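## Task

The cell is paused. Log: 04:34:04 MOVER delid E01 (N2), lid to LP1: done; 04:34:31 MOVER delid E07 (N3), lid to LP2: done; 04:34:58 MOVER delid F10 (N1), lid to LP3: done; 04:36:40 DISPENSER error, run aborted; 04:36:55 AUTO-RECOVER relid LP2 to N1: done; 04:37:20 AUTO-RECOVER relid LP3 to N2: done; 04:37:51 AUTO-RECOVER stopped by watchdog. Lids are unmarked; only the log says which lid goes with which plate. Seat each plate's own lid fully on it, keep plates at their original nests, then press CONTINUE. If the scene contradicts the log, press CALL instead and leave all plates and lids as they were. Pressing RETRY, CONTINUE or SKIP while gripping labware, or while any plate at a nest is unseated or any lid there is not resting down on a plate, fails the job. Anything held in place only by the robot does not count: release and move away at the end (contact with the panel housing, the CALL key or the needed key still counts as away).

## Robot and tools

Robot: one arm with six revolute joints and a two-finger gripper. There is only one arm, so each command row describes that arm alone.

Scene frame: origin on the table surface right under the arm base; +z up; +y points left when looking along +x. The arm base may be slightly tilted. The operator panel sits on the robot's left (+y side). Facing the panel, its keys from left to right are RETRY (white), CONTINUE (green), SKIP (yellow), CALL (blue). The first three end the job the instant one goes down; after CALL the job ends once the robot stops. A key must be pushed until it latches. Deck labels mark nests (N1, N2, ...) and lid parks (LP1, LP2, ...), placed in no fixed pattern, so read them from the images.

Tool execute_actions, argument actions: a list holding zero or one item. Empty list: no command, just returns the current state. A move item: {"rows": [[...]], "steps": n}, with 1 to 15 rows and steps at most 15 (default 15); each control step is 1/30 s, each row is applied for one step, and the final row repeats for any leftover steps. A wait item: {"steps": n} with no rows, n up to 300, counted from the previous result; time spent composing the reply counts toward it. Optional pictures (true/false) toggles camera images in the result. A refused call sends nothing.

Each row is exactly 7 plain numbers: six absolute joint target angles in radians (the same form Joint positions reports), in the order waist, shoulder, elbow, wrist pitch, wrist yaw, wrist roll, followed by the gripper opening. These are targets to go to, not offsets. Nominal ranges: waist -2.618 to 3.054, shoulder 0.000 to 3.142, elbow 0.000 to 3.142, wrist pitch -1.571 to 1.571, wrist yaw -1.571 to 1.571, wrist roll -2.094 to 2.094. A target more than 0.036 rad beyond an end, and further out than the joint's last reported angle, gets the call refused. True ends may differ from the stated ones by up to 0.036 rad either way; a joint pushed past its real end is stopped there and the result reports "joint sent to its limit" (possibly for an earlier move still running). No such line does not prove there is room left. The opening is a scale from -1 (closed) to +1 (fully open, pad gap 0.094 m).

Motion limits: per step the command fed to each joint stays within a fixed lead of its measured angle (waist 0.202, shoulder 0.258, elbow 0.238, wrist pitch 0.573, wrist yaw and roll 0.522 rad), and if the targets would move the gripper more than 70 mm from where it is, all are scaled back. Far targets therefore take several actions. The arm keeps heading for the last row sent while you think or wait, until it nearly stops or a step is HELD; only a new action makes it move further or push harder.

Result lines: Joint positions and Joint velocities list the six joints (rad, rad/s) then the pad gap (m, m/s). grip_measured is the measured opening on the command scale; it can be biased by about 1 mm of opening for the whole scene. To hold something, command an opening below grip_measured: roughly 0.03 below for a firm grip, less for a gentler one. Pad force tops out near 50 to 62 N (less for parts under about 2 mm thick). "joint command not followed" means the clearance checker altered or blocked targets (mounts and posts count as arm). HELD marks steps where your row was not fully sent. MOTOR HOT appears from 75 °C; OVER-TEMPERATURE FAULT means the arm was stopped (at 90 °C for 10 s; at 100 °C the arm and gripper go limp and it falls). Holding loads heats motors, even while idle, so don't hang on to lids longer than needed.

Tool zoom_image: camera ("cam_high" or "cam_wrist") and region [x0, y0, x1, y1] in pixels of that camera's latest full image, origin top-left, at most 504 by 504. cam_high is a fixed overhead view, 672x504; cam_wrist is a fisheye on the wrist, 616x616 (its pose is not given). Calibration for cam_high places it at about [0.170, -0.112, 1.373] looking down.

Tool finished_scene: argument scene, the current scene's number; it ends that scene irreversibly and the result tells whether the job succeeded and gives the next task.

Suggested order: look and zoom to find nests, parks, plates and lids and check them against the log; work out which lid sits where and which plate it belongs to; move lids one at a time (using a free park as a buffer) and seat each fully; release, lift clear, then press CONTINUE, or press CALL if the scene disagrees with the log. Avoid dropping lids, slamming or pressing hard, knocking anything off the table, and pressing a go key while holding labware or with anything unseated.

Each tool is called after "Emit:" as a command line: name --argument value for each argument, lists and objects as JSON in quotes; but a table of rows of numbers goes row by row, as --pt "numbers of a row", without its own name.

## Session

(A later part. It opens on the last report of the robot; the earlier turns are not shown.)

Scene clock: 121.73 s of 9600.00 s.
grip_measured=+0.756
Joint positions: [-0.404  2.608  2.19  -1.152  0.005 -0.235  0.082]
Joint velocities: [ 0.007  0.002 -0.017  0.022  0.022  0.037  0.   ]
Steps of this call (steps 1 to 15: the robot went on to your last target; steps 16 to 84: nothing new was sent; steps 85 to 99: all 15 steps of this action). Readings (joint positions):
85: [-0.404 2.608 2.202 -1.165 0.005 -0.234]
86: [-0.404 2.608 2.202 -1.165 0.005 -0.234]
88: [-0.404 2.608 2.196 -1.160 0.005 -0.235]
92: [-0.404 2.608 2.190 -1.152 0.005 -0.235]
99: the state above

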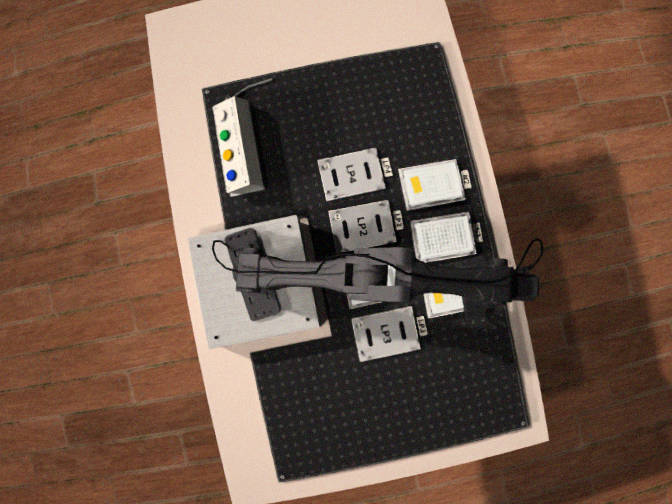

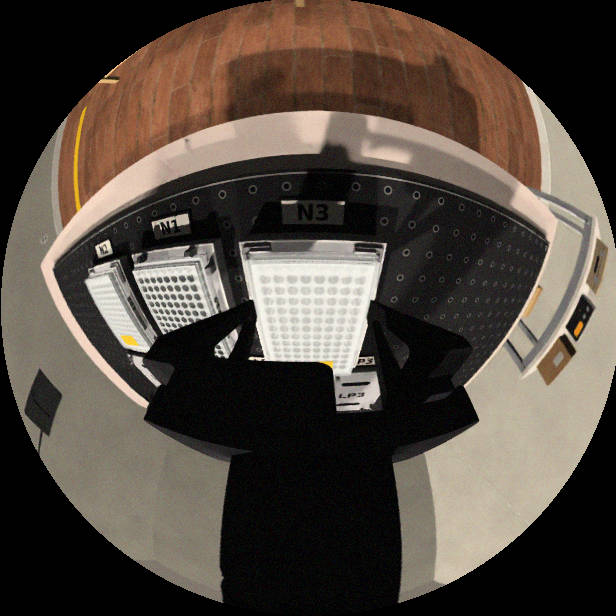

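Emit:
execute_actions --actions '[{"rows": [[-0.404,2.608,2.19,-1.152,0,-0.235,0.78],[-0.404,2.608,2.19,-1.152,0,-0.235,0.84],[-0.404,2.608,2.19,-1.152,0,-0.235,0.9],[-0.404,2.608,2.19,-1.152,0,-0.235,1.0]], "steps": 12}]' --pictures false

Emit:
execute_actions --actions '[{"rows": [[-0.404,2.60,2.21,-1.17,0,-0.235,1],[-0.404,2.595,2.23,-1.19,0,-0.235,1],[-0.404,2.59,2.25,-1.21,0,-0.235,1],[-0.404,2.585,2.27,-1.235,0,-0.235,1],[-0.404,2.58,2.29,-1.26,0,-0.235,1],[-0.404,2.575,2.31,-1.285,0,-0.235,1],[-0.404,2.57,2.33,-1.31,0,-0.235,1]], "steps": 15}]'

Emit:
zoom_image --camera "cam_wrist" --region '[180, 180, 440, 400]'

Scene clock: 125.67 s of 9600.00 s.
grip_measured=+1.000
Joint positions: [-0.404  2.608  2.19  -1.152  0.005 -0.235  0.094]
Joint velocities: [ 0.007  0.007 -0.017  0.037 -0.066 -0.022  0.   ]
Steps of this call (steps 1 to 15: the robot went on to your last target; steps 16 to 90: nothing new was sent; then 0.53 s passed at rest; steps 91 to 102: all 12 steps of this action). Readings (joint positions):
91: [-0.404 2.608 2.190 -1.152 0.005 -0.235]
92: [-0.404 2.608 2.190 -1.152 0.005 -0.235]
94: [-0.404 2.608 2.190 -1.152 0.005 -0.235]
98: [-0.404 2.608 2.190 -1.152 0.005 -0.235]
102: the state above

Scene clock: 126.17 s of 9600.00 s.
grip_measured=+1.000
Joint positions: [-0.404  2.59   2.309 -1.281  0.005 -0.235  0.094]
Joint velocities: [ 0.002 -0.002  0.002 -0.168 -0.007 -0.022  0.   ]
Steps of this call (steps 1 to 15: all 15 steps of this action). Readings (joint positions):
1: [-0.404 2.608 2.190 -1.152 0.005 -0.235]
2: [-0.404 2.608 2.192 -1.156 0.005 -0.235]
4: [-0.404 2.608 2.208 -1.178 0.005 -0.235]
8: [-0.404 2.606 2.283 -1.240 0.005 -0.235]
15: the state above

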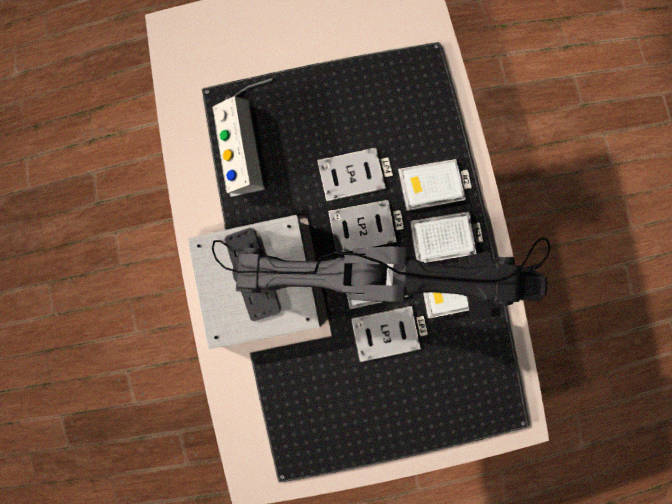

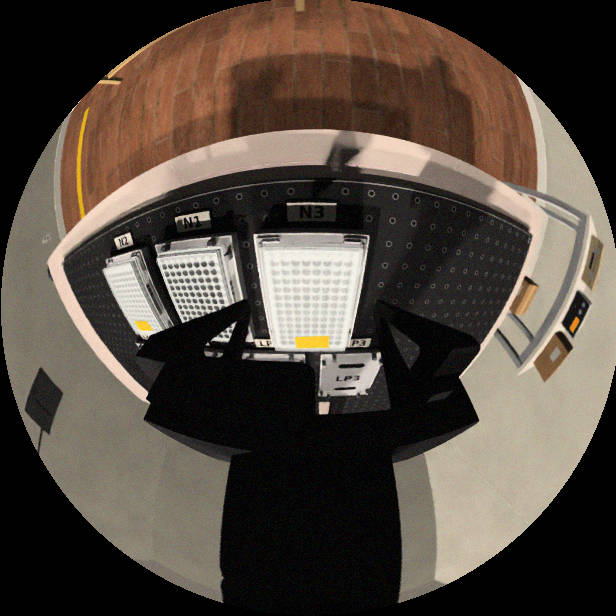

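Region (180, 180, 440, 400) of cam_wrist's 616x616 image, scaled by 1.938, with more detail than that image has; it fills the top 426 rows of this view, and the rest is white.

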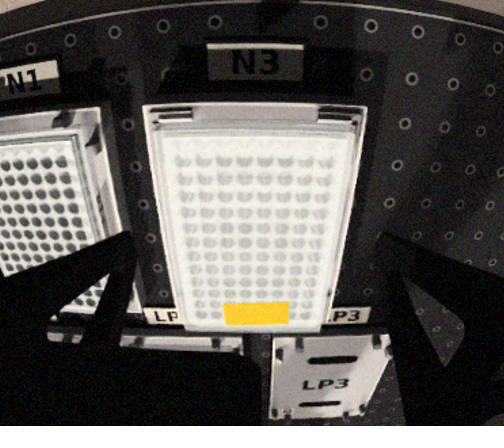

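Emit:
execute_actions --actions '[{"rows": [[-0.39,2.58,2.31,-1.29,0,-0.22,1],[-0.365,2.58,2.31,-1.29,0,-0.19,1],[-0.33,2.58,2.31,-1.29,0,-0.155,1],[-0.29,2.58,2.31,-1.29,0,-0.11,1],[-0.245,2.58,2.31,-1.29,0,-0.06,1],[-0.195,2.58,2.31,-1.29,0,-0.005,1],[-0.145,2.58,2.31,-1.29,0,0.05,1],[-0.095,2.58,2.31,-1.29,0,0.105,1],[-0.045,2.58,2.31,-1.29,0,0.16,1],[0.0,2.58,2.31,-1.29,0,0.21,1],[0.04,2.58,2.31,-1.29,0,0.255,1],[0.072,2.58,2.31,-1.29,0,0.29,1],[0.095,2.58,2.31,-1.29,0,0.312,1],[0.108,2.58,2.31,-1.29,0,0.325,1],[0.112,2.58,2.31,-1.29,0,0.328,1]], "steps": 15}]' --pictures false

Emit:
execute_actions --actions '[{"steps": 30}]'

Emit:
zoom_image --camera "cam_wrist" --region '[180, 180, 440, 400]'

Scene clock: 133.70 s of 9600.00 s.
grip_measured=+1.000
Joint positions: [ 0.053  2.59   2.309 -1.291  0.01   0.163  0.094]
Joint velocities: [ 1.336 -0.002  0.002  0.051 -0.168  0.974  0.   ]
Steps of this call (steps 1 to 30: the robot went on to your last target; steps 31 to 90: nothing new was sent; then 4.03 s passed at rest; steps 91 to 105: all 15 steps of this action). Readings (joint positions):
91: [-0.404 2.590 2.309 -1.297 0.005 -0.234]
92: [-0.402 2.590 2.309 -1.297 0.005 -0.228]
94: [-0.384 2.590 2.309 -1.297 0.009 -0.197]
98: [-0.268 2.590 2.309 -1.297 0.015 -0.092]
105: the state above

Scene clock: 134.70 s of 9600.00 s.
grip_measured=+1.000
Joint positions: [ 0.106  2.59   2.309 -1.291 -0.004  0.322  0.094]
Joint velocities: [-0.007  0.002 -0.002  0.007 -0.037  0.037  0.   ]
Steps of this call (steps 1 to 30: the robot went on to your last target). Readings (joint positions):
1: [0.095 2.590 2.309 -1.291 0.005 0.194]
2: [0.131 2.590 2.309 -1.291 -0.001 0.219]
4: [0.173 2.590 2.309 -1.291 -0.012 0.254]
8: [0.159 2.590 2.309 -1.291 -0.017 0.293]
30: the state above
The arm was judged still, so your last target was given up. Only a new action makes it travel on or press farther. Fingers that are still opening or closing keep moving.

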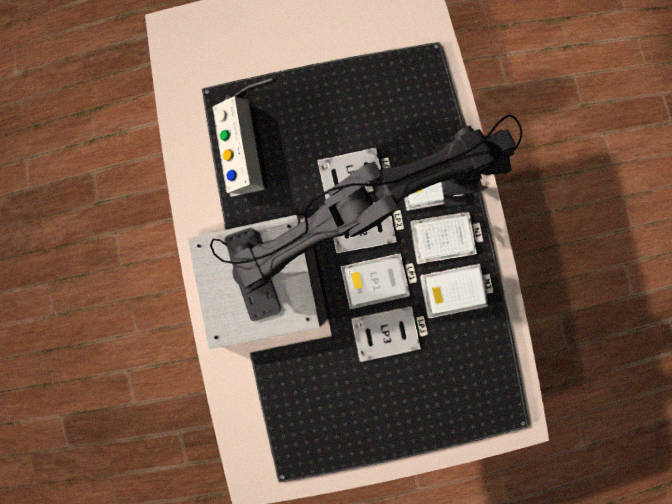

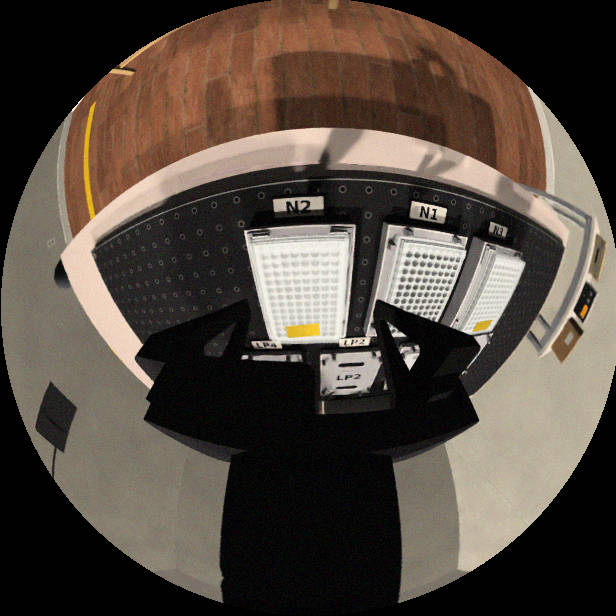

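Region (180, 180, 440, 400) of cam_wrist's 616x616 image, scaled by 1.938, with more detail than that image has; it fills the top 426 rows of this view, and the rest is white.

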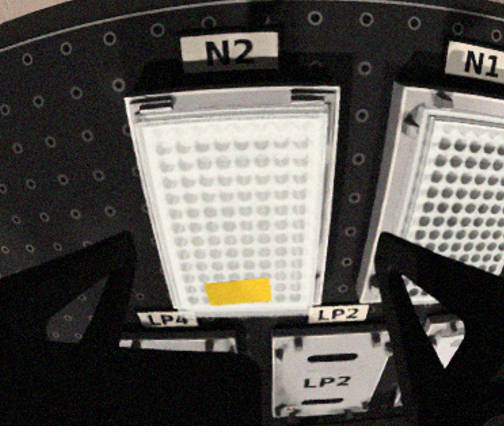

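Emit:
execute_actions --actions '[{"rows": [[0.115,2.593,2.298,-1.275,0,0.31,1],[0.124,2.596,2.286,-1.26,0,0.30,1],[0.132,2.599,2.274,-1.245,0,0.29,1],[0.132,2.602,2.262,-1.23,0,0.285,1],[0.132,2.604,2.25,-1.21,0,0.285,1],[0.132,2.604,2.238,-1.19,0,0.285,1],[0.132,2.604,2.226,-1.17,0,0.285,1],[0.132,2.604,2.223,-1.165,0,0.285,1]], "steps": 15}]' --pictures false

Emit:
execute_actions --actions '[{"steps": 12}]'

Emit:
zoom_image --camera "cam_wrist" --region '[180, 180, 440, 400]'

Scene clock: 139.37 s of 9600.00 s.
grip_measured=+1.000
Joint positions: [ 0.129  2.608  2.227 -1.195 -0.004  0.293  0.094]
Joint velocities: [-0.037 -0.007 -0.012  0.037 -0.051  0.095  0.   ]
Steps of this call (steps 1 to 90: nothing new was sent; then 1.17 s passed at rest; steps 91 to 105: all 15 steps of this action). Readings (joint positions):
91: [0.106 2.590 2.309 -1.291 -0.004 0.321]
92: [0.107 2.590 2.307 -1.288 -0.004 0.319]
94: [0.110 2.590 2.294 -1.275 -0.004 0.310]
98: [0.124 2.592 2.245 -1.231 -0.004 0.299]
105: the state above

Scene clock: 139.77 s of 9600.00 s.
grip_measured=+1.000
Joint positions: [ 0.129  2.608  2.227 -1.183 -0.004  0.291  0.094]
Joint velocities: [-0.002 -0.022 -0.017  0.051  0.022 -0.037  0.   ]
Steps of this call (steps 1 to 12: the robot went on to your last target). Readings (joint positions):
1: [0.129 2.608 2.227 -1.192 -0.004 0.292]
2: [0.129 2.608 2.227 -1.190 -0.004 0.292]
4: [0.129 2.608 2.227 -1.187 -0.004 0.291]
8: [0.129 2.608 2.227 -1.184 -0.004 0.291]
12: the state above

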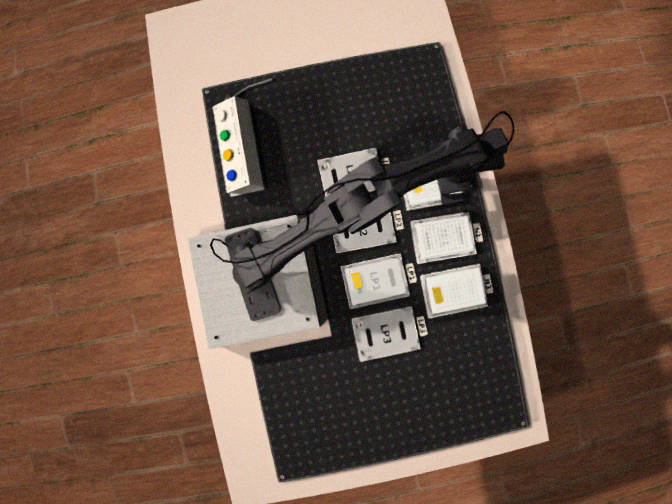

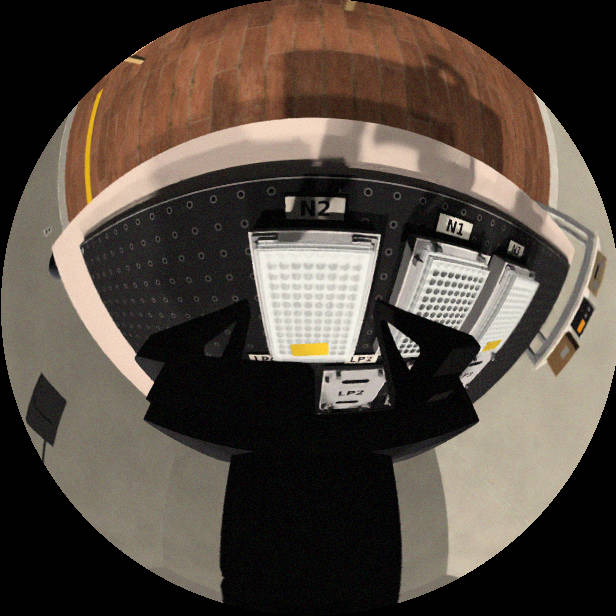

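Region (180, 180, 440, 400) of cam_wrist's 616x616 image, scaled by 1.938, with more detail than that image has; it fills the top 426 rows of this view, and the rest is white.

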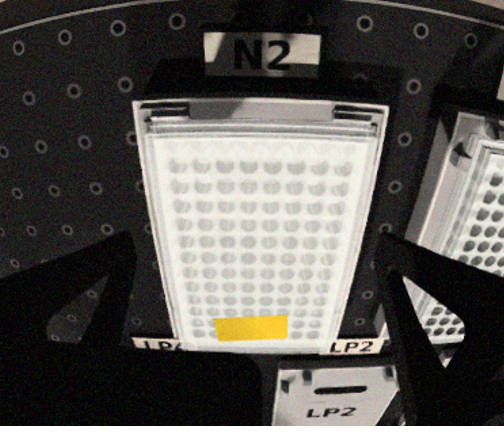

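Emit:
execute_actions --actions '[{"rows": [[0.129,2.61,2.218,-1.16,0,0.30,1],[0.129,2.612,2.209,-1.15,0,0.305,1],[0.129,2.614,2.20,-1.14,0,0.305,1],[0.129,2.614,2.191,-1.13,0,0.305,1],[0.129,2.614,2.182,-1.118,0,0.305,1],[0.129,2.614,2.173,-1.106,0,0.305,1],[0.129,2.614,2.165,-1.095,0,0.305,1]], "steps": 15}]' --pictures false

Emit:
execute_actions --actions '[{"steps": 10}]'

Emit:
zoom_image --camera "cam_wrist" --region '[180, 180, 440, 400]'

Scene clock: 142.97 s of 9600.00 s.
grip_measured=+1.000
Joint positions: [ 0.129  2.614  2.171 -1.12  -0.004  0.299  0.094]
Joint velocities: [-0.002 -0.002  0.002  0.066  0.022  0.051  0.   ]
Steps of this call (steps 1 to 30: the robot went on to your last target; steps 31 to 81: nothing new was sent; steps 82 to 96: all 15 steps of this action). Readings (joint positions):
82: [0.129 2.608 2.227 -1.182 -0.004 0.291]
83: [0.129 2.608 2.225 -1.179 -0.004 0.293]
85: [0.129 2.608 2.217 -1.168 -0.004 0.295]
89: [0.129 2.608 2.181 -1.139 -0.004 0.297]
96: the state above

Scene clock: 143.30 s of 9600.00 s.
grip_measured=+1.000
Joint positions: [ 0.129  2.614  2.171 -1.113 -0.004  0.299  0.094]
Joint velocities: [-0.012 -0.012  0.022  0.022  0.007  0.051  0.   ]
Steps of this call (steps 1 to 10: the robot went on to your last target). Readings (joint positions):
1: [0.129 2.614 2.171 -1.118 -0.004 0.299]
2: [0.129 2.614 2.171 -1.117 -0.004 0.299]
4: [0.129 2.614 2.171 -1.115 -0.004 0.299]
8: [0.129 2.614 2.171 -1.113 -0.004 0.299]
10: the state above

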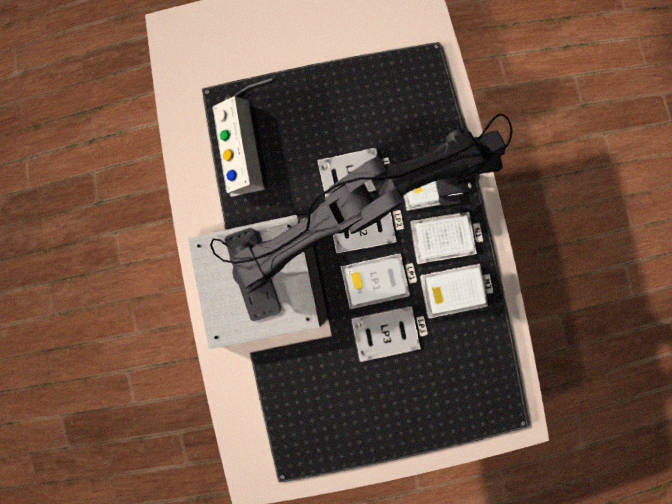

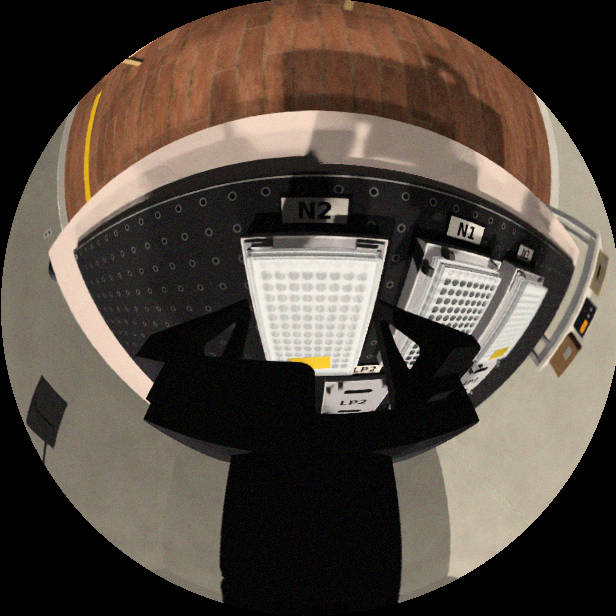

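Region (180, 180, 440, 400) of cam_wrist's 616x616 image, scaled by 1.938, with more detail than that image has; it fills the top 426 rows of this view, and the rest is white.

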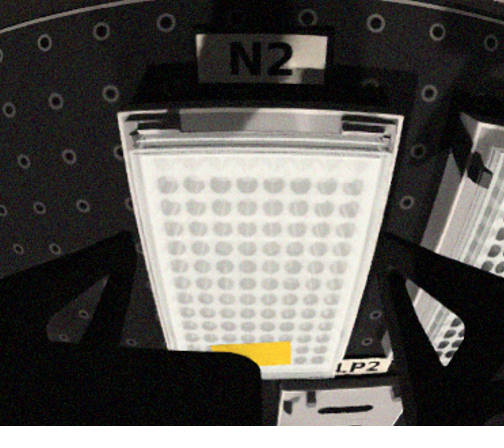

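Emit:
execute_actions --actions '[{"rows": [[0.129,2.614,2.165,-1.095,0,0.305,0.9],[0.129,2.614,2.165,-1.095,0,0.305,0.84],[0.129,2.614,2.165,-1.095,0,0.305,0.8],[0.129,2.614,2.165,-1.095,0,0.305,0.76],[0.129,2.614,2.165,-1.095,0,0.305,0.72],[0.129,2.614,2.165,-1.095,0,0.305,0.7]], "steps": 15}]'

Emit:
zoom_image --camera "cam_wrist" --region '[180, 180, 440, 400]'

Emit:
execute_actions --actions '[{"rows": [[0.129,2.61,2.18,-1.12,0,0.305,0.7],[0.129,2.605,2.195,-1.135,0,0.305,0.7],[0.129,2.60,2.21,-1.155,0,0.305,0.7],[0.129,2.595,2.225,-1.175,0,0.305,0.7],[0.129,2.59,2.24,-1.195,0,0.305,0.7],[0.129,2.585,2.255,-1.215,0,0.305,0.7],[0.129,2.58,2.27,-1.235,0,0.305,0.7],[0.129,2.575,2.285,-1.255,0,0.305,0.7],[0.129,2.57,2.30,-1.275,0,0.305,0.7],[0.129,2.565,2.31,-1.29,0,0.305,0.7]], "steps": 15}]'

Scene clock: 146.87 s of 9600.00 s.
grip_measured=+0.754
Joint positions: [ 0.129  2.614  2.171 -1.112 -0.002  0.299  0.082]
Joint velocities: [-0.007 -0.002 -0.007 -0.022 -0.051  0.022 -0.001]
Steps of this call (steps 1 to 15: the robot went on to your last target; steps 16 to 90: nothing new was sent; then 0.07 s passed at rest; steps 91 to 105: all 15 steps of this action). Readings (joint positions):
91: [0.129 2.614 2.171 -1.113 -0.004 0.299]
92: [0.129 2.614 2.171 -1.113 -0.004 0.299]
94: [0.129 2.614 2.171 -1.112 -0.002 0.299]
98: [0.129 2.614 2.171 -1.112 -0.002 0.299]
105: the state above

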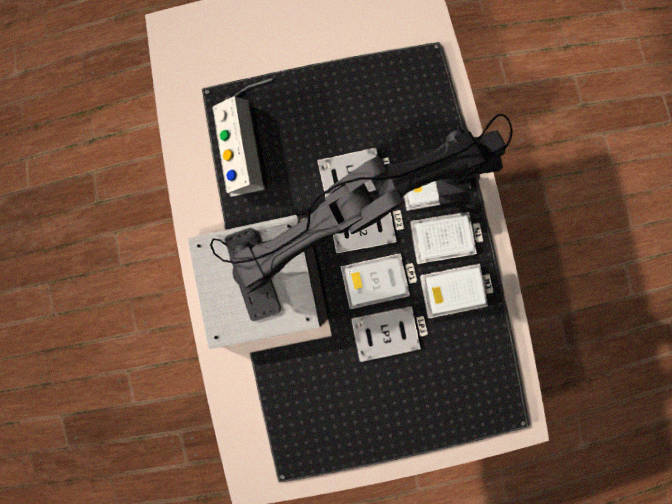

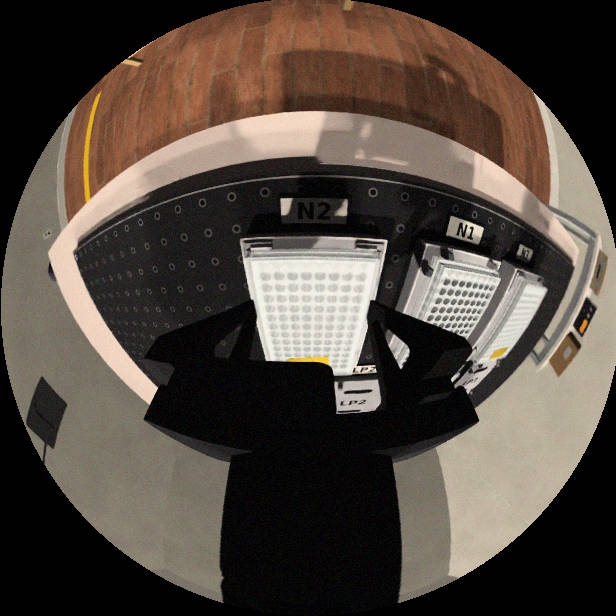

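Region (180, 180, 440, 400) of cam_wrist's 616x616 image, scaled by 1.938, with more detail than that image has; it fills the top 426 rows of this view, and the rest is white.

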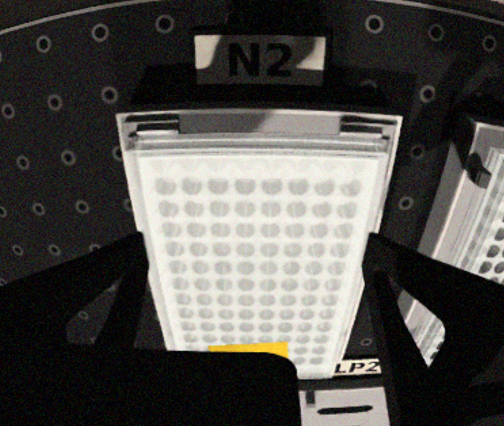

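Scene clock: 147.37 s of 9600.00 s.
grip_measured=+0.754
Joint positions: [ 0.129  2.593  2.286 -1.252 -0.002  0.299  0.082]
Joint velocities: [-0.012 -0.076  0.051 -0.227 -0.037 -0.022 -0.001]
Steps of this call (steps 1 to 15: all 15 steps of this action). Readings (joint positions):
1: [0.129 2.614 2.171 -1.112 -0.002 0.299]
2: [0.129 2.614 2.171 -1.113 -0.002 0.299]
4: [0.129 2.614 2.177 -1.125 -0.002 0.299]
8: [0.129 2.614 2.229 -1.179 -0.002 0.299]
15: the state above

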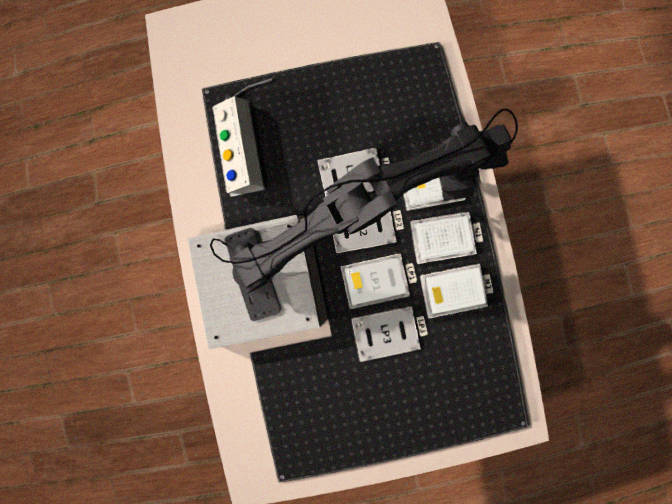

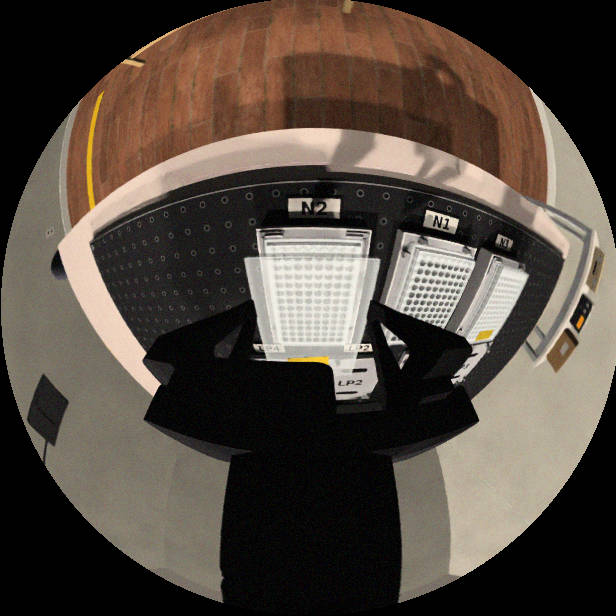

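Emit:
execute_actions --actions '[{"rows": [[0.12,2.555,2.30,-1.29,0,0.295,0.7],[0.105,2.54,2.29,-1.29,0,0.28,0.7],[0.085,2.525,2.275,-1.285,0,0.26,0.7],[0.06,2.51,2.26,-1.28,0,0.235,0.7],[0.03,2.495,2.24,-1.27,0,0.21,0.7],[0.0,2.485,2.22,-1.26,0,0.18,0.7],[-0.03,2.475,2.20,-1.25,0,0.15,0.7],[-0.06,2.47,2.18,-1.235,0,0.125,0.7],[-0.085,2.47,2.16,-1.22,0,0.10,0.7],[-0.108,2.47,2.145,-1.205,0,0.08,0.7],[-0.125,2.47,2.13,-1.19,0,0.062,0.7],[-0.137,2.47,2.115,-1.175,0,0.05,0.7],[-0.144,2.47,2.105,-1.16,0,0.043,0.7],[-0.146,2.47,2.10,-1.15,0,0.041,0.7],[-0.146,2.47,2.10,-1.15,0,0.041,0.7]], "steps": 15}]' --pictures false

Emit:
execute_actions --actions '[{"steps": 28}]'

Emit:
zoom_image --camera "cam_wrist" --region '[180, 180, 440, 400]'

Scene clock: 154.03 s of 9600.00 s.
grip_measured=+0.754
Joint positions: [-0.176  2.488  2.121 -1.197  0.004  0.093  0.082]
Joint velocities: [-0.422  0.007 -0.344  0.183  0.125 -0.33   0.   ]
Steps of this call (steps 1 to 30: the robot went on to your last target; steps 31 to 90: nothing new was sent; then 3.17 s passed at rest; steps 91 to 105: all 15 steps of this action). Readings (joint positions):
91: [0.129 2.591 2.287 -1.277 -0.002 0.299]
92: [0.128 2.590 2.287 -1.277 -0.002 0.297]
94: [0.119 2.580 2.278 -1.277 -0.004 0.282]
98: [0.039 2.526 2.217 -1.270 -0.011 0.214]
105: the state above

Scene clock: 154.97 s of 9600.00 s.
grip_measured=+0.754
Joint positions: [-0.142  2.488  2.102 -1.167  0.003  0.047  0.082]
Joint velocities: [-0.007 -0.017 -0.017 -0.037 -0.037  0.022 -0.   ]
Steps of this call (steps 1 to 28: the robot went on to your last target). Readings (joint positions):
1: [-0.186 2.488 2.111 -1.191 0.007 0.085]
2: [-0.190 2.488 2.105 -1.189 0.010 0.078]
4: [-0.183 2.488 2.102 -1.185 0.010 0.067]
8: [-0.152 2.488 2.102 -1.173 0.007 0.055]
28: the state above

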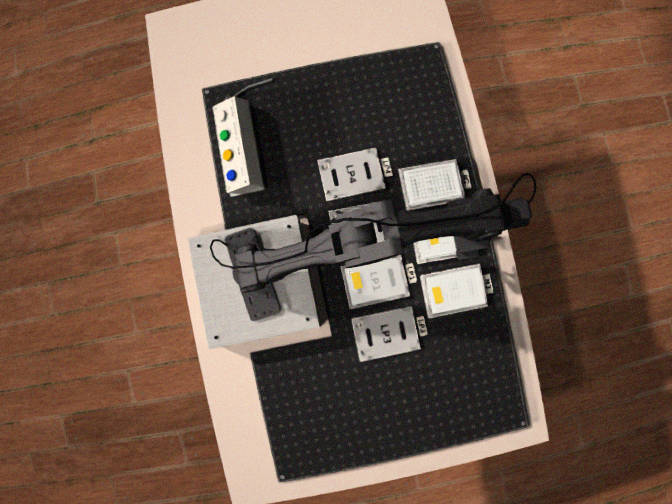

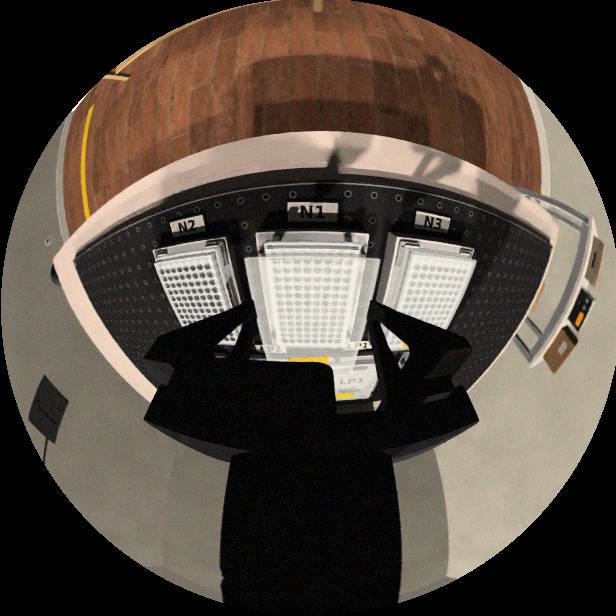

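Region (180, 180, 440, 400) of cam_wrist's 616x616 image, scaled by 1.938, with more detail than that image has; it fills the top 426 rows of this view, and the rest is white.

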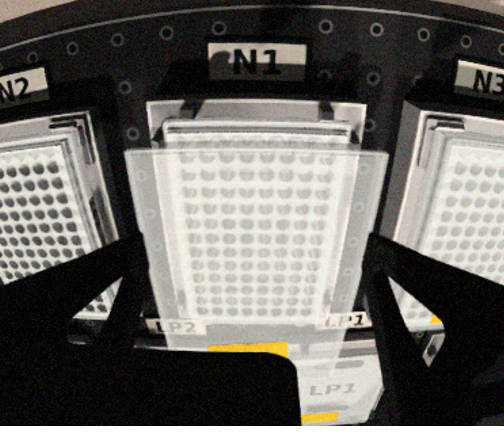

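Emit:
execute_actions --actions '[{"rows": [[-0.142,2.494,2.094,-1.155,0,0.047,0.7],[-0.142,2.50,2.086,-1.145,0,0.047,0.7],[-0.142,2.506,2.078,-1.135,0,0.047,0.7],[-0.142,2.512,2.07,-1.12,0,0.047,0.7],[-0.142,2.517,2.062,-1.105,0,0.047,0.7],[-0.142,2.521,2.054,-1.09,0,0.047,0.7],[-0.142,2.521,2.046,-1.078,0,0.047,0.7],[-0.142,2.521,2.038,-1.068,0,0.047,0.7],[-0.142,2.521,2.035,-1.066,0,0.047,0.7]], "steps": 15}]' --pictures false

Emit:
execute_actions --actions '[{"steps": 12}]'

Emit:
zoom_image --camera "cam_wrist" --region '[180, 180, 440, 400]'

Scene clock: 160.10 s of 9600.00 s.
grip_measured=+0.754
Joint positions: [-0.142  2.529  2.037 -1.096  0.003  0.047  0.082]
Joint velocities: [-0.007  0.002  0.012 -0.037  0.022  0.051 -0.001]
Steps of this call (steps 1 to 15: the robot went on to your last target; steps 16 to 90: nothing new was sent; then 1.63 s passed at rest; steps 91 to 105: all 15 steps of this action). Readings (joint positions):
91: [-0.142 2.488 2.102 -1.167 0.003 0.047]
92: [-0.142 2.488 2.102 -1.167 0.003 0.047]
94: [-0.142 2.489 2.095 -1.158 0.003 0.047]
98: [-0.142 2.502 2.064 -1.122 0.003 0.047]
105: the state above

Scene clock: 160.50 s of 9600.00 s.
grip_measured=+0.754
Joint positions: [-0.142  2.529  2.037 -1.084  0.003  0.047  0.082]
Joint velocities: [ 0.002 -0.007 -0.007 -0.007  0.007  0.095  0.   ]
Steps of this call (steps 1 to 12: the robot went on to your last target). Readings (joint positions):
1: [-0.142 2.529 2.037 -1.095 0.003 0.047]
2: [-0.142 2.529 2.037 -1.093 0.003 0.047]
4: [-0.142 2.529 2.037 -1.088 0.003 0.047]
8: [-0.142 2.529 2.037 -1.085 0.003 0.047]
12: the state above

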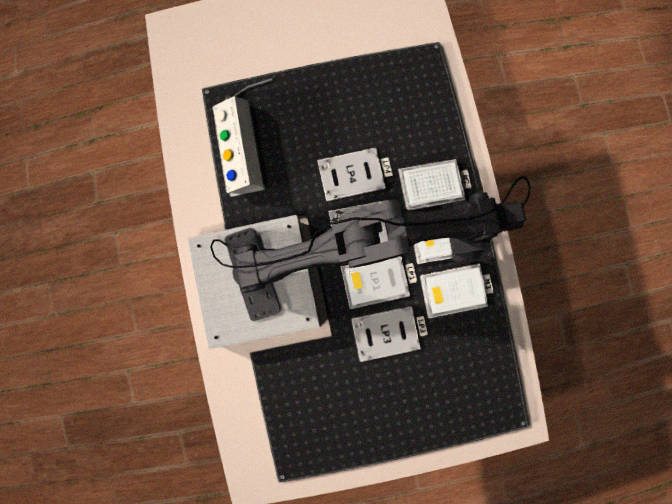

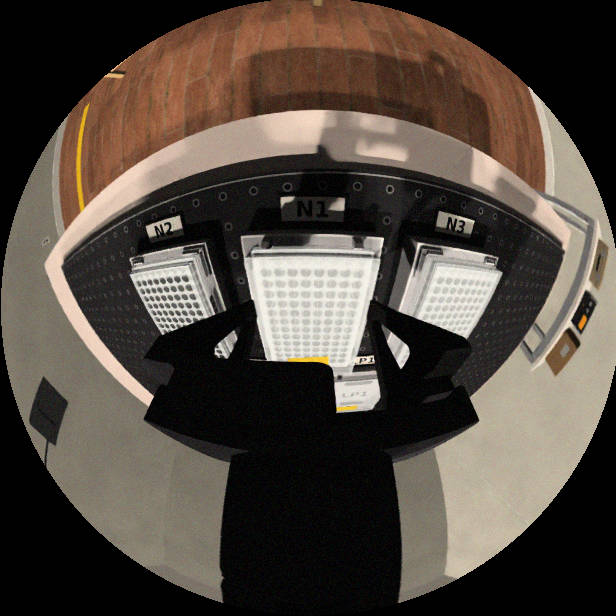

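Region (180, 180, 440, 400) of cam_wrist's 616x616 image, scaled by 1.938, with more detail than that image has; it fills the top 426 rows of this view, and the rest is white.

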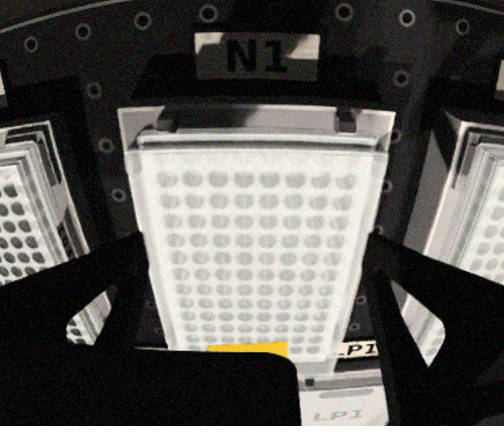

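Emit:
execute_actions --actions '[{"rows": [[-0.142,2.525,2.03,-1.058,0,0.047,0.7],[-0.142,2.525,2.025,-1.05,0,0.047,0.7],[-0.142,2.525,2.02,-1.043,0,0.047,0.7],[-0.142,2.525,2.015,-1.037,0,0.047,0.7],[-0.142,2.525,2.01,-1.033,0,0.047,0.7],[-0.142,2.525,2.005,-1.03,0,0.047,0.7]], "steps": 15}]'

Emit:
zoom_image --camera "cam_wrist" --region '[180, 180, 440, 400]'

Scene clock: 163.67 s of 9600.00 s.
grip_measured=+0.754
Joint positions: [-0.142  2.529  2.013 -1.051  0.003  0.047  0.082]
Joint velocities: [ 0.007 -0.012  0.017 -0.022  0.037 -0.081  0.   ]
Steps of this call (steps 1 to 30: the robot went on to your last target; steps 31 to 80: nothing new was sent; steps 81 to 95: all 15 steps of this action). Readings (joint positions):
81: [-0.142 2.529 2.037 -1.083 0.003 0.047]
82: [-0.142 2.529 2.037 -1.081 0.003 0.047]
84: [-0.142 2.529 2.033 -1.072 0.003 0.047]
88: [-0.142 2.529 2.016 -1.057 0.003 0.047]
95: the state above

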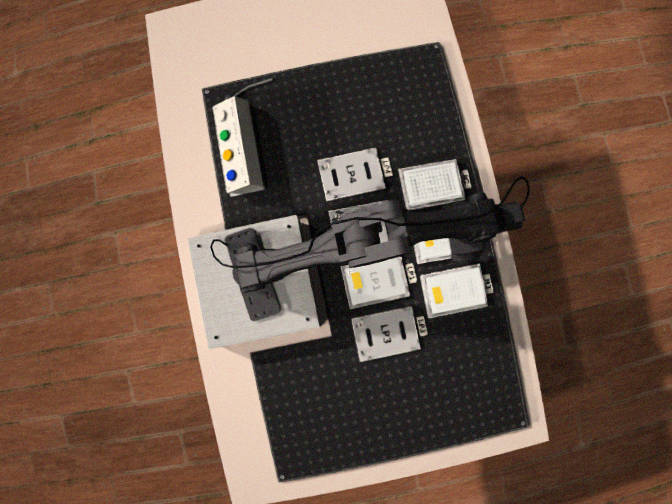

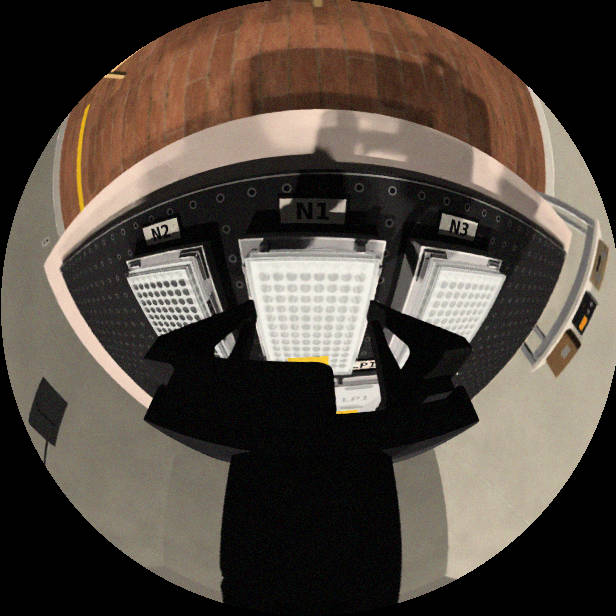

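Region (180, 180, 440, 400) of cam_wrist's 616x616 image, scaled by 1.938, with more detail than that image has; it fills the top 426 rows of this view, and the rest is white.

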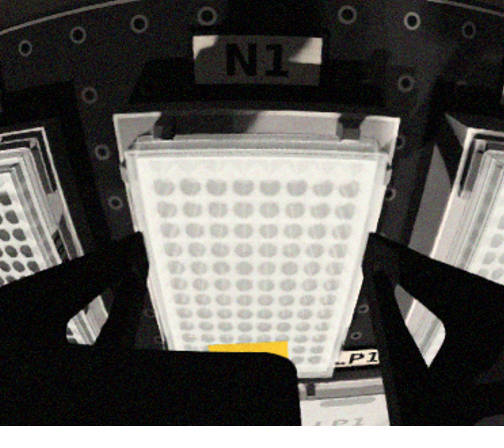

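Emit:
execute_actions --actions '[{"rows": [[-0.142,2.529,2.013,-1.051,0,0.047,0.78],[-0.142,2.529,2.013,-1.051,0,0.047,0.84],[-0.142,2.529,2.013,-1.051,0,0.047,0.9],[-0.142,2.529,2.013,-1.051,0,0.047,1.0]], "steps": 12}]' --pictures false

Emit:
execute_actions --actions '[{"rows": [[-0.142,2.522,2.03,-1.065,0,0.047,1],[-0.142,2.515,2.05,-1.085,0,0.047,1],[-0.142,2.508,2.07,-1.11,0,0.047,1],[-0.142,2.50,2.09,-1.135,0,0.047,1],[-0.142,2.492,2.11,-1.16,0,0.047,1],[-0.142,2.485,2.13,-1.185,0,0.047,1],[-0.142,2.478,2.15,-1.21,0,0.047,1],[-0.142,2.47,2.16,-1.225,0,0.047,1]], "steps": 15}]'

Emit:
zoom_image --camera "cam_wrist" --region '[180, 180, 440, 400]'

Scene clock: 167.00 s of 9600.00 s.
grip_measured=+1.000
Joint positions: [-0.142  2.529  2.013 -1.051  0.003  0.047  0.094]
Joint velocities: [-0.002 -0.002 -0.002 -0.022  0.037 -0.022  0.   ]
Steps of this call (steps 1 to 15: the robot went on to your last target; steps 16 to 88: nothing new was sent; steps 89 to 100: all 12 steps of this action). Readings (joint positions):
89: [-0.142 2.529 2.013 -1.051 0.003 0.047]
90: [-0.142 2.529 2.013 -1.051 0.003 0.047]
92: [-0.142 2.529 2.013 -1.051 0.003 0.047]
96: [-0.142 2.529 2.013 -1.051 0.003 0.047]
100: the state above

Scene clock: 167.50 s of 9600.00 s.
grip_measured=+1.000
Joint positions: [-0.142  2.489  2.14  -1.192  0.003  0.047  0.094]
Joint velocities: [ 0.022 -0.022  0.017 -0.037  0.051 -0.007  0.   ]
Steps of this call (steps 1 to 15: all 15 steps of this action). Readings (joint positions):
1: [-0.142 2.529 2.013 -1.051 0.003 0.047]
2: [-0.142 2.529 2.015 -1.054 0.003 0.047]
4: [-0.142 2.529 2.029 -1.076 0.003 0.047]
8: [-0.142 2.527 2.103 -1.142 0.003 0.047]
15: the state above

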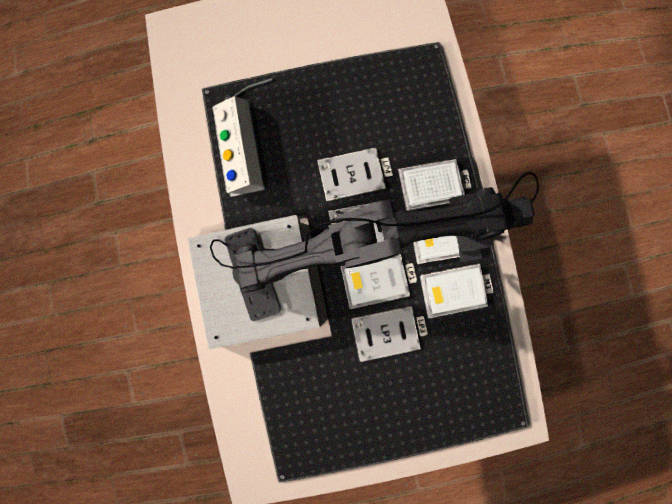

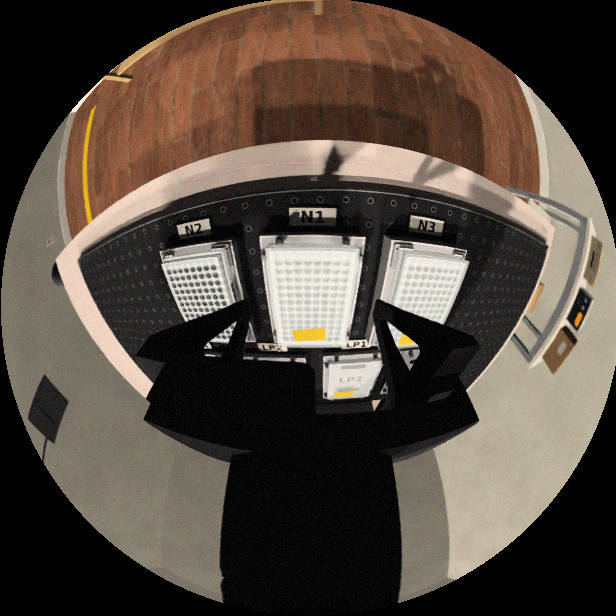

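Region (180, 180, 440, 400) of cam_wrist's 616x616 image, scaled by 1.938, with more detail than that image has; it fills the top 426 rows of this view, and the rest is white.

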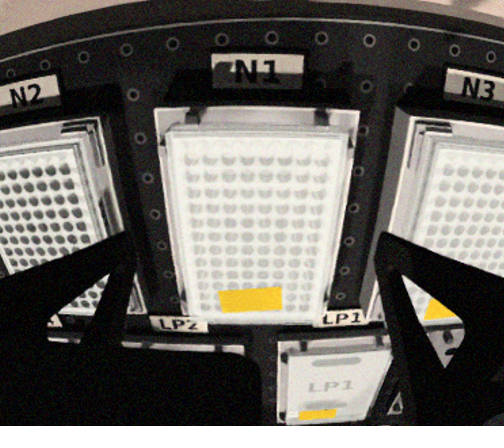

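Emit:
execute_actions --actions '[{"rows": [[-0.15,2.46,2.13,-1.21,0,0.04,1],[-0.16,2.43,2.09,-1.20,0,0.03,1],[-0.17,2.39,2.03,-1.18,0,0.02,1],[-0.185,2.35,1.96,-1.155,0,0.005,1],[-0.20,2.31,1.89,-1.125,0,-0.01,1],[-0.215,2.27,1.81,-1.09,0,-0.025,1],[-0.23,2.23,1.73,-1.05,0,-0.045,1],[-0.25,2.19,1.65,-1.01,0,-0.065,1],[-0.27,2.15,1.57,-0.97,0,-0.085,1],[-0.29,2.11,1.49,-0.93,0,-0.105,1],[-0.305,2.07,1.41,-0.89,0,-0.12,1],[-0.32,2.03,1.33,-0.85,0,-0.135,1],[-0.332,1.99,1.26,-0.82,0,-0.15,1],[-0.342,1.955,1.20,-0.79,0,-0.16,1],[-0.35,1.925,1.15,-0.765,0,-0.17,1]], "steps": 15}]' --pictures false

Emit:
execute_actions --actions '[{"rows": [[-0.355,1.90,1.115,-0.745,0,-0.176,1],[-0.357,1.885,1.09,-0.73,0,-0.179,1],[-0.357,1.88,1.078,-0.72,0,-0.179,1],[-0.357,1.88,1.076,-0.715,0,-0.179,1]], "steps": 15}]' --pictures false

Emit:
execute_actions --actions '[{"steps": 12}]'

Emit:
zoom_image --camera "cam_wrist" --region '[180, 180, 440, 400]'

Scene clock: 177.97 s of 9600.00 s.
grip_measured=+1.000
Joint positions: [-0.345  2.008  1.254 -0.907  0.003 -0.107  0.094]
Joint velocities: [-0.364 -0.955 -1.868  0.799  0.037 -0.388  0.   ]
Steps of this call (steps 1 to 30: the robot went on to your last target; steps 31 to 90: nothing new was sent; then 6.97 s passed at rest; steps 91 to 105: all 15 steps of this action). Readings (joint positions):
91: [-0.142 2.489 2.140 -1.212 0.003 0.047]
92: [-0.143 2.484 2.132 -1.207 0.003 0.045]
94: [-0.148 2.447 2.059 -1.183 0.002 0.036]
98: [-0.195 2.294 1.785 -1.112 -0.001 -0.005]
105: the state above

Scene clock: 178.47 s of 9600.00 s.
grip_measured=+1.000
Joint positions: [-0.361  1.914  1.076 -0.741  0.004 -0.17   0.094]
Joint velocities: [-0.022 -0.007 -0.022  0.022 -0.066 -0.022  0.   ]
Steps of this call (steps 1 to 15: all 15 steps of this action). Readings (joint positions):
1: [-0.355 1.978 1.195 -0.885 0.004 -0.119]
2: [-0.361 1.953 1.148 -0.866 0.005 -0.129]
4: [-0.361 1.922 1.091 -0.838 0.005 -0.145]
8: [-0.361 1.914 1.076 -0.784 0.004 -0.162]
15: the state above

Scene clock: 178.87 s of 9600.00 s.
grip_measured=+1.000
Joint positions: [-0.361  1.914  1.076 -0.733  0.004 -0.173  0.094]
Joint velocities: [ 0.012 -0.002  0.017  0.037  0.081 -0.051  0.   ]
Steps of this call (steps 1 to 12: the robot went on to your last target). Readings (joint positions):
1: [-0.361 1.914 1.076 -0.739 0.004 -0.171]
2: [-0.361 1.914 1.076 -0.738 0.004 -0.172]
4: [-0.361 1.914 1.076 -0.736 0.004 -0.172]
8: [-0.361 1.914 1.076 -0.734 0.004 -0.173]
12: the state above

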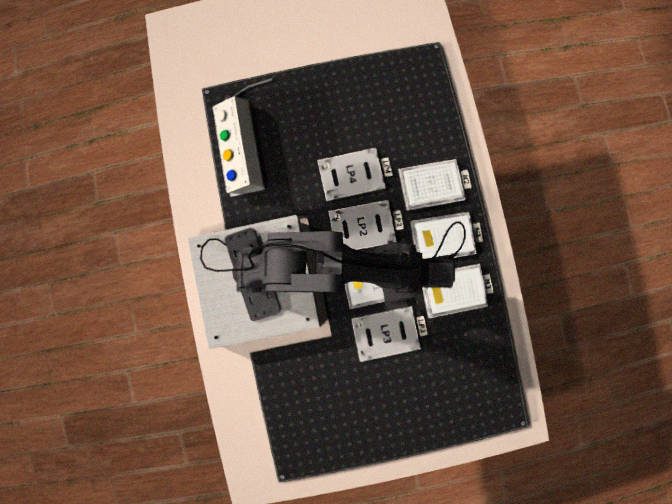

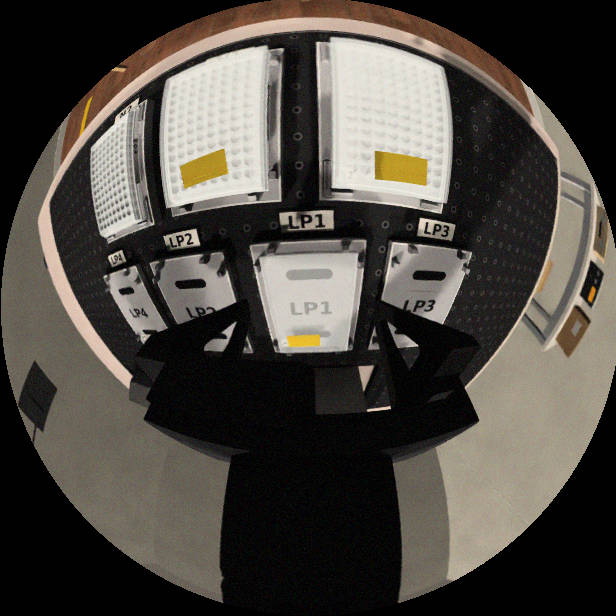

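Region (180, 180, 440, 400) of cam_wrist's 616x616 image, scaled by 1.938, with more detail than that image has; it fills the top 426 rows of this view, and the rest is white.

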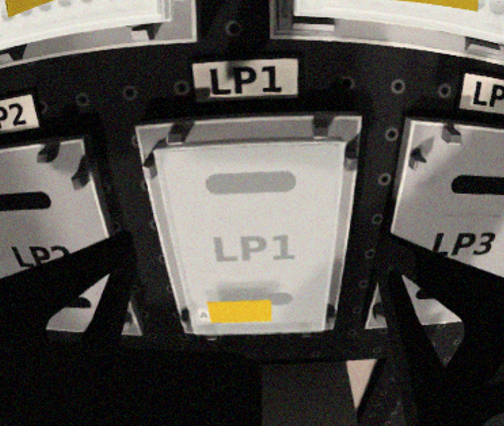

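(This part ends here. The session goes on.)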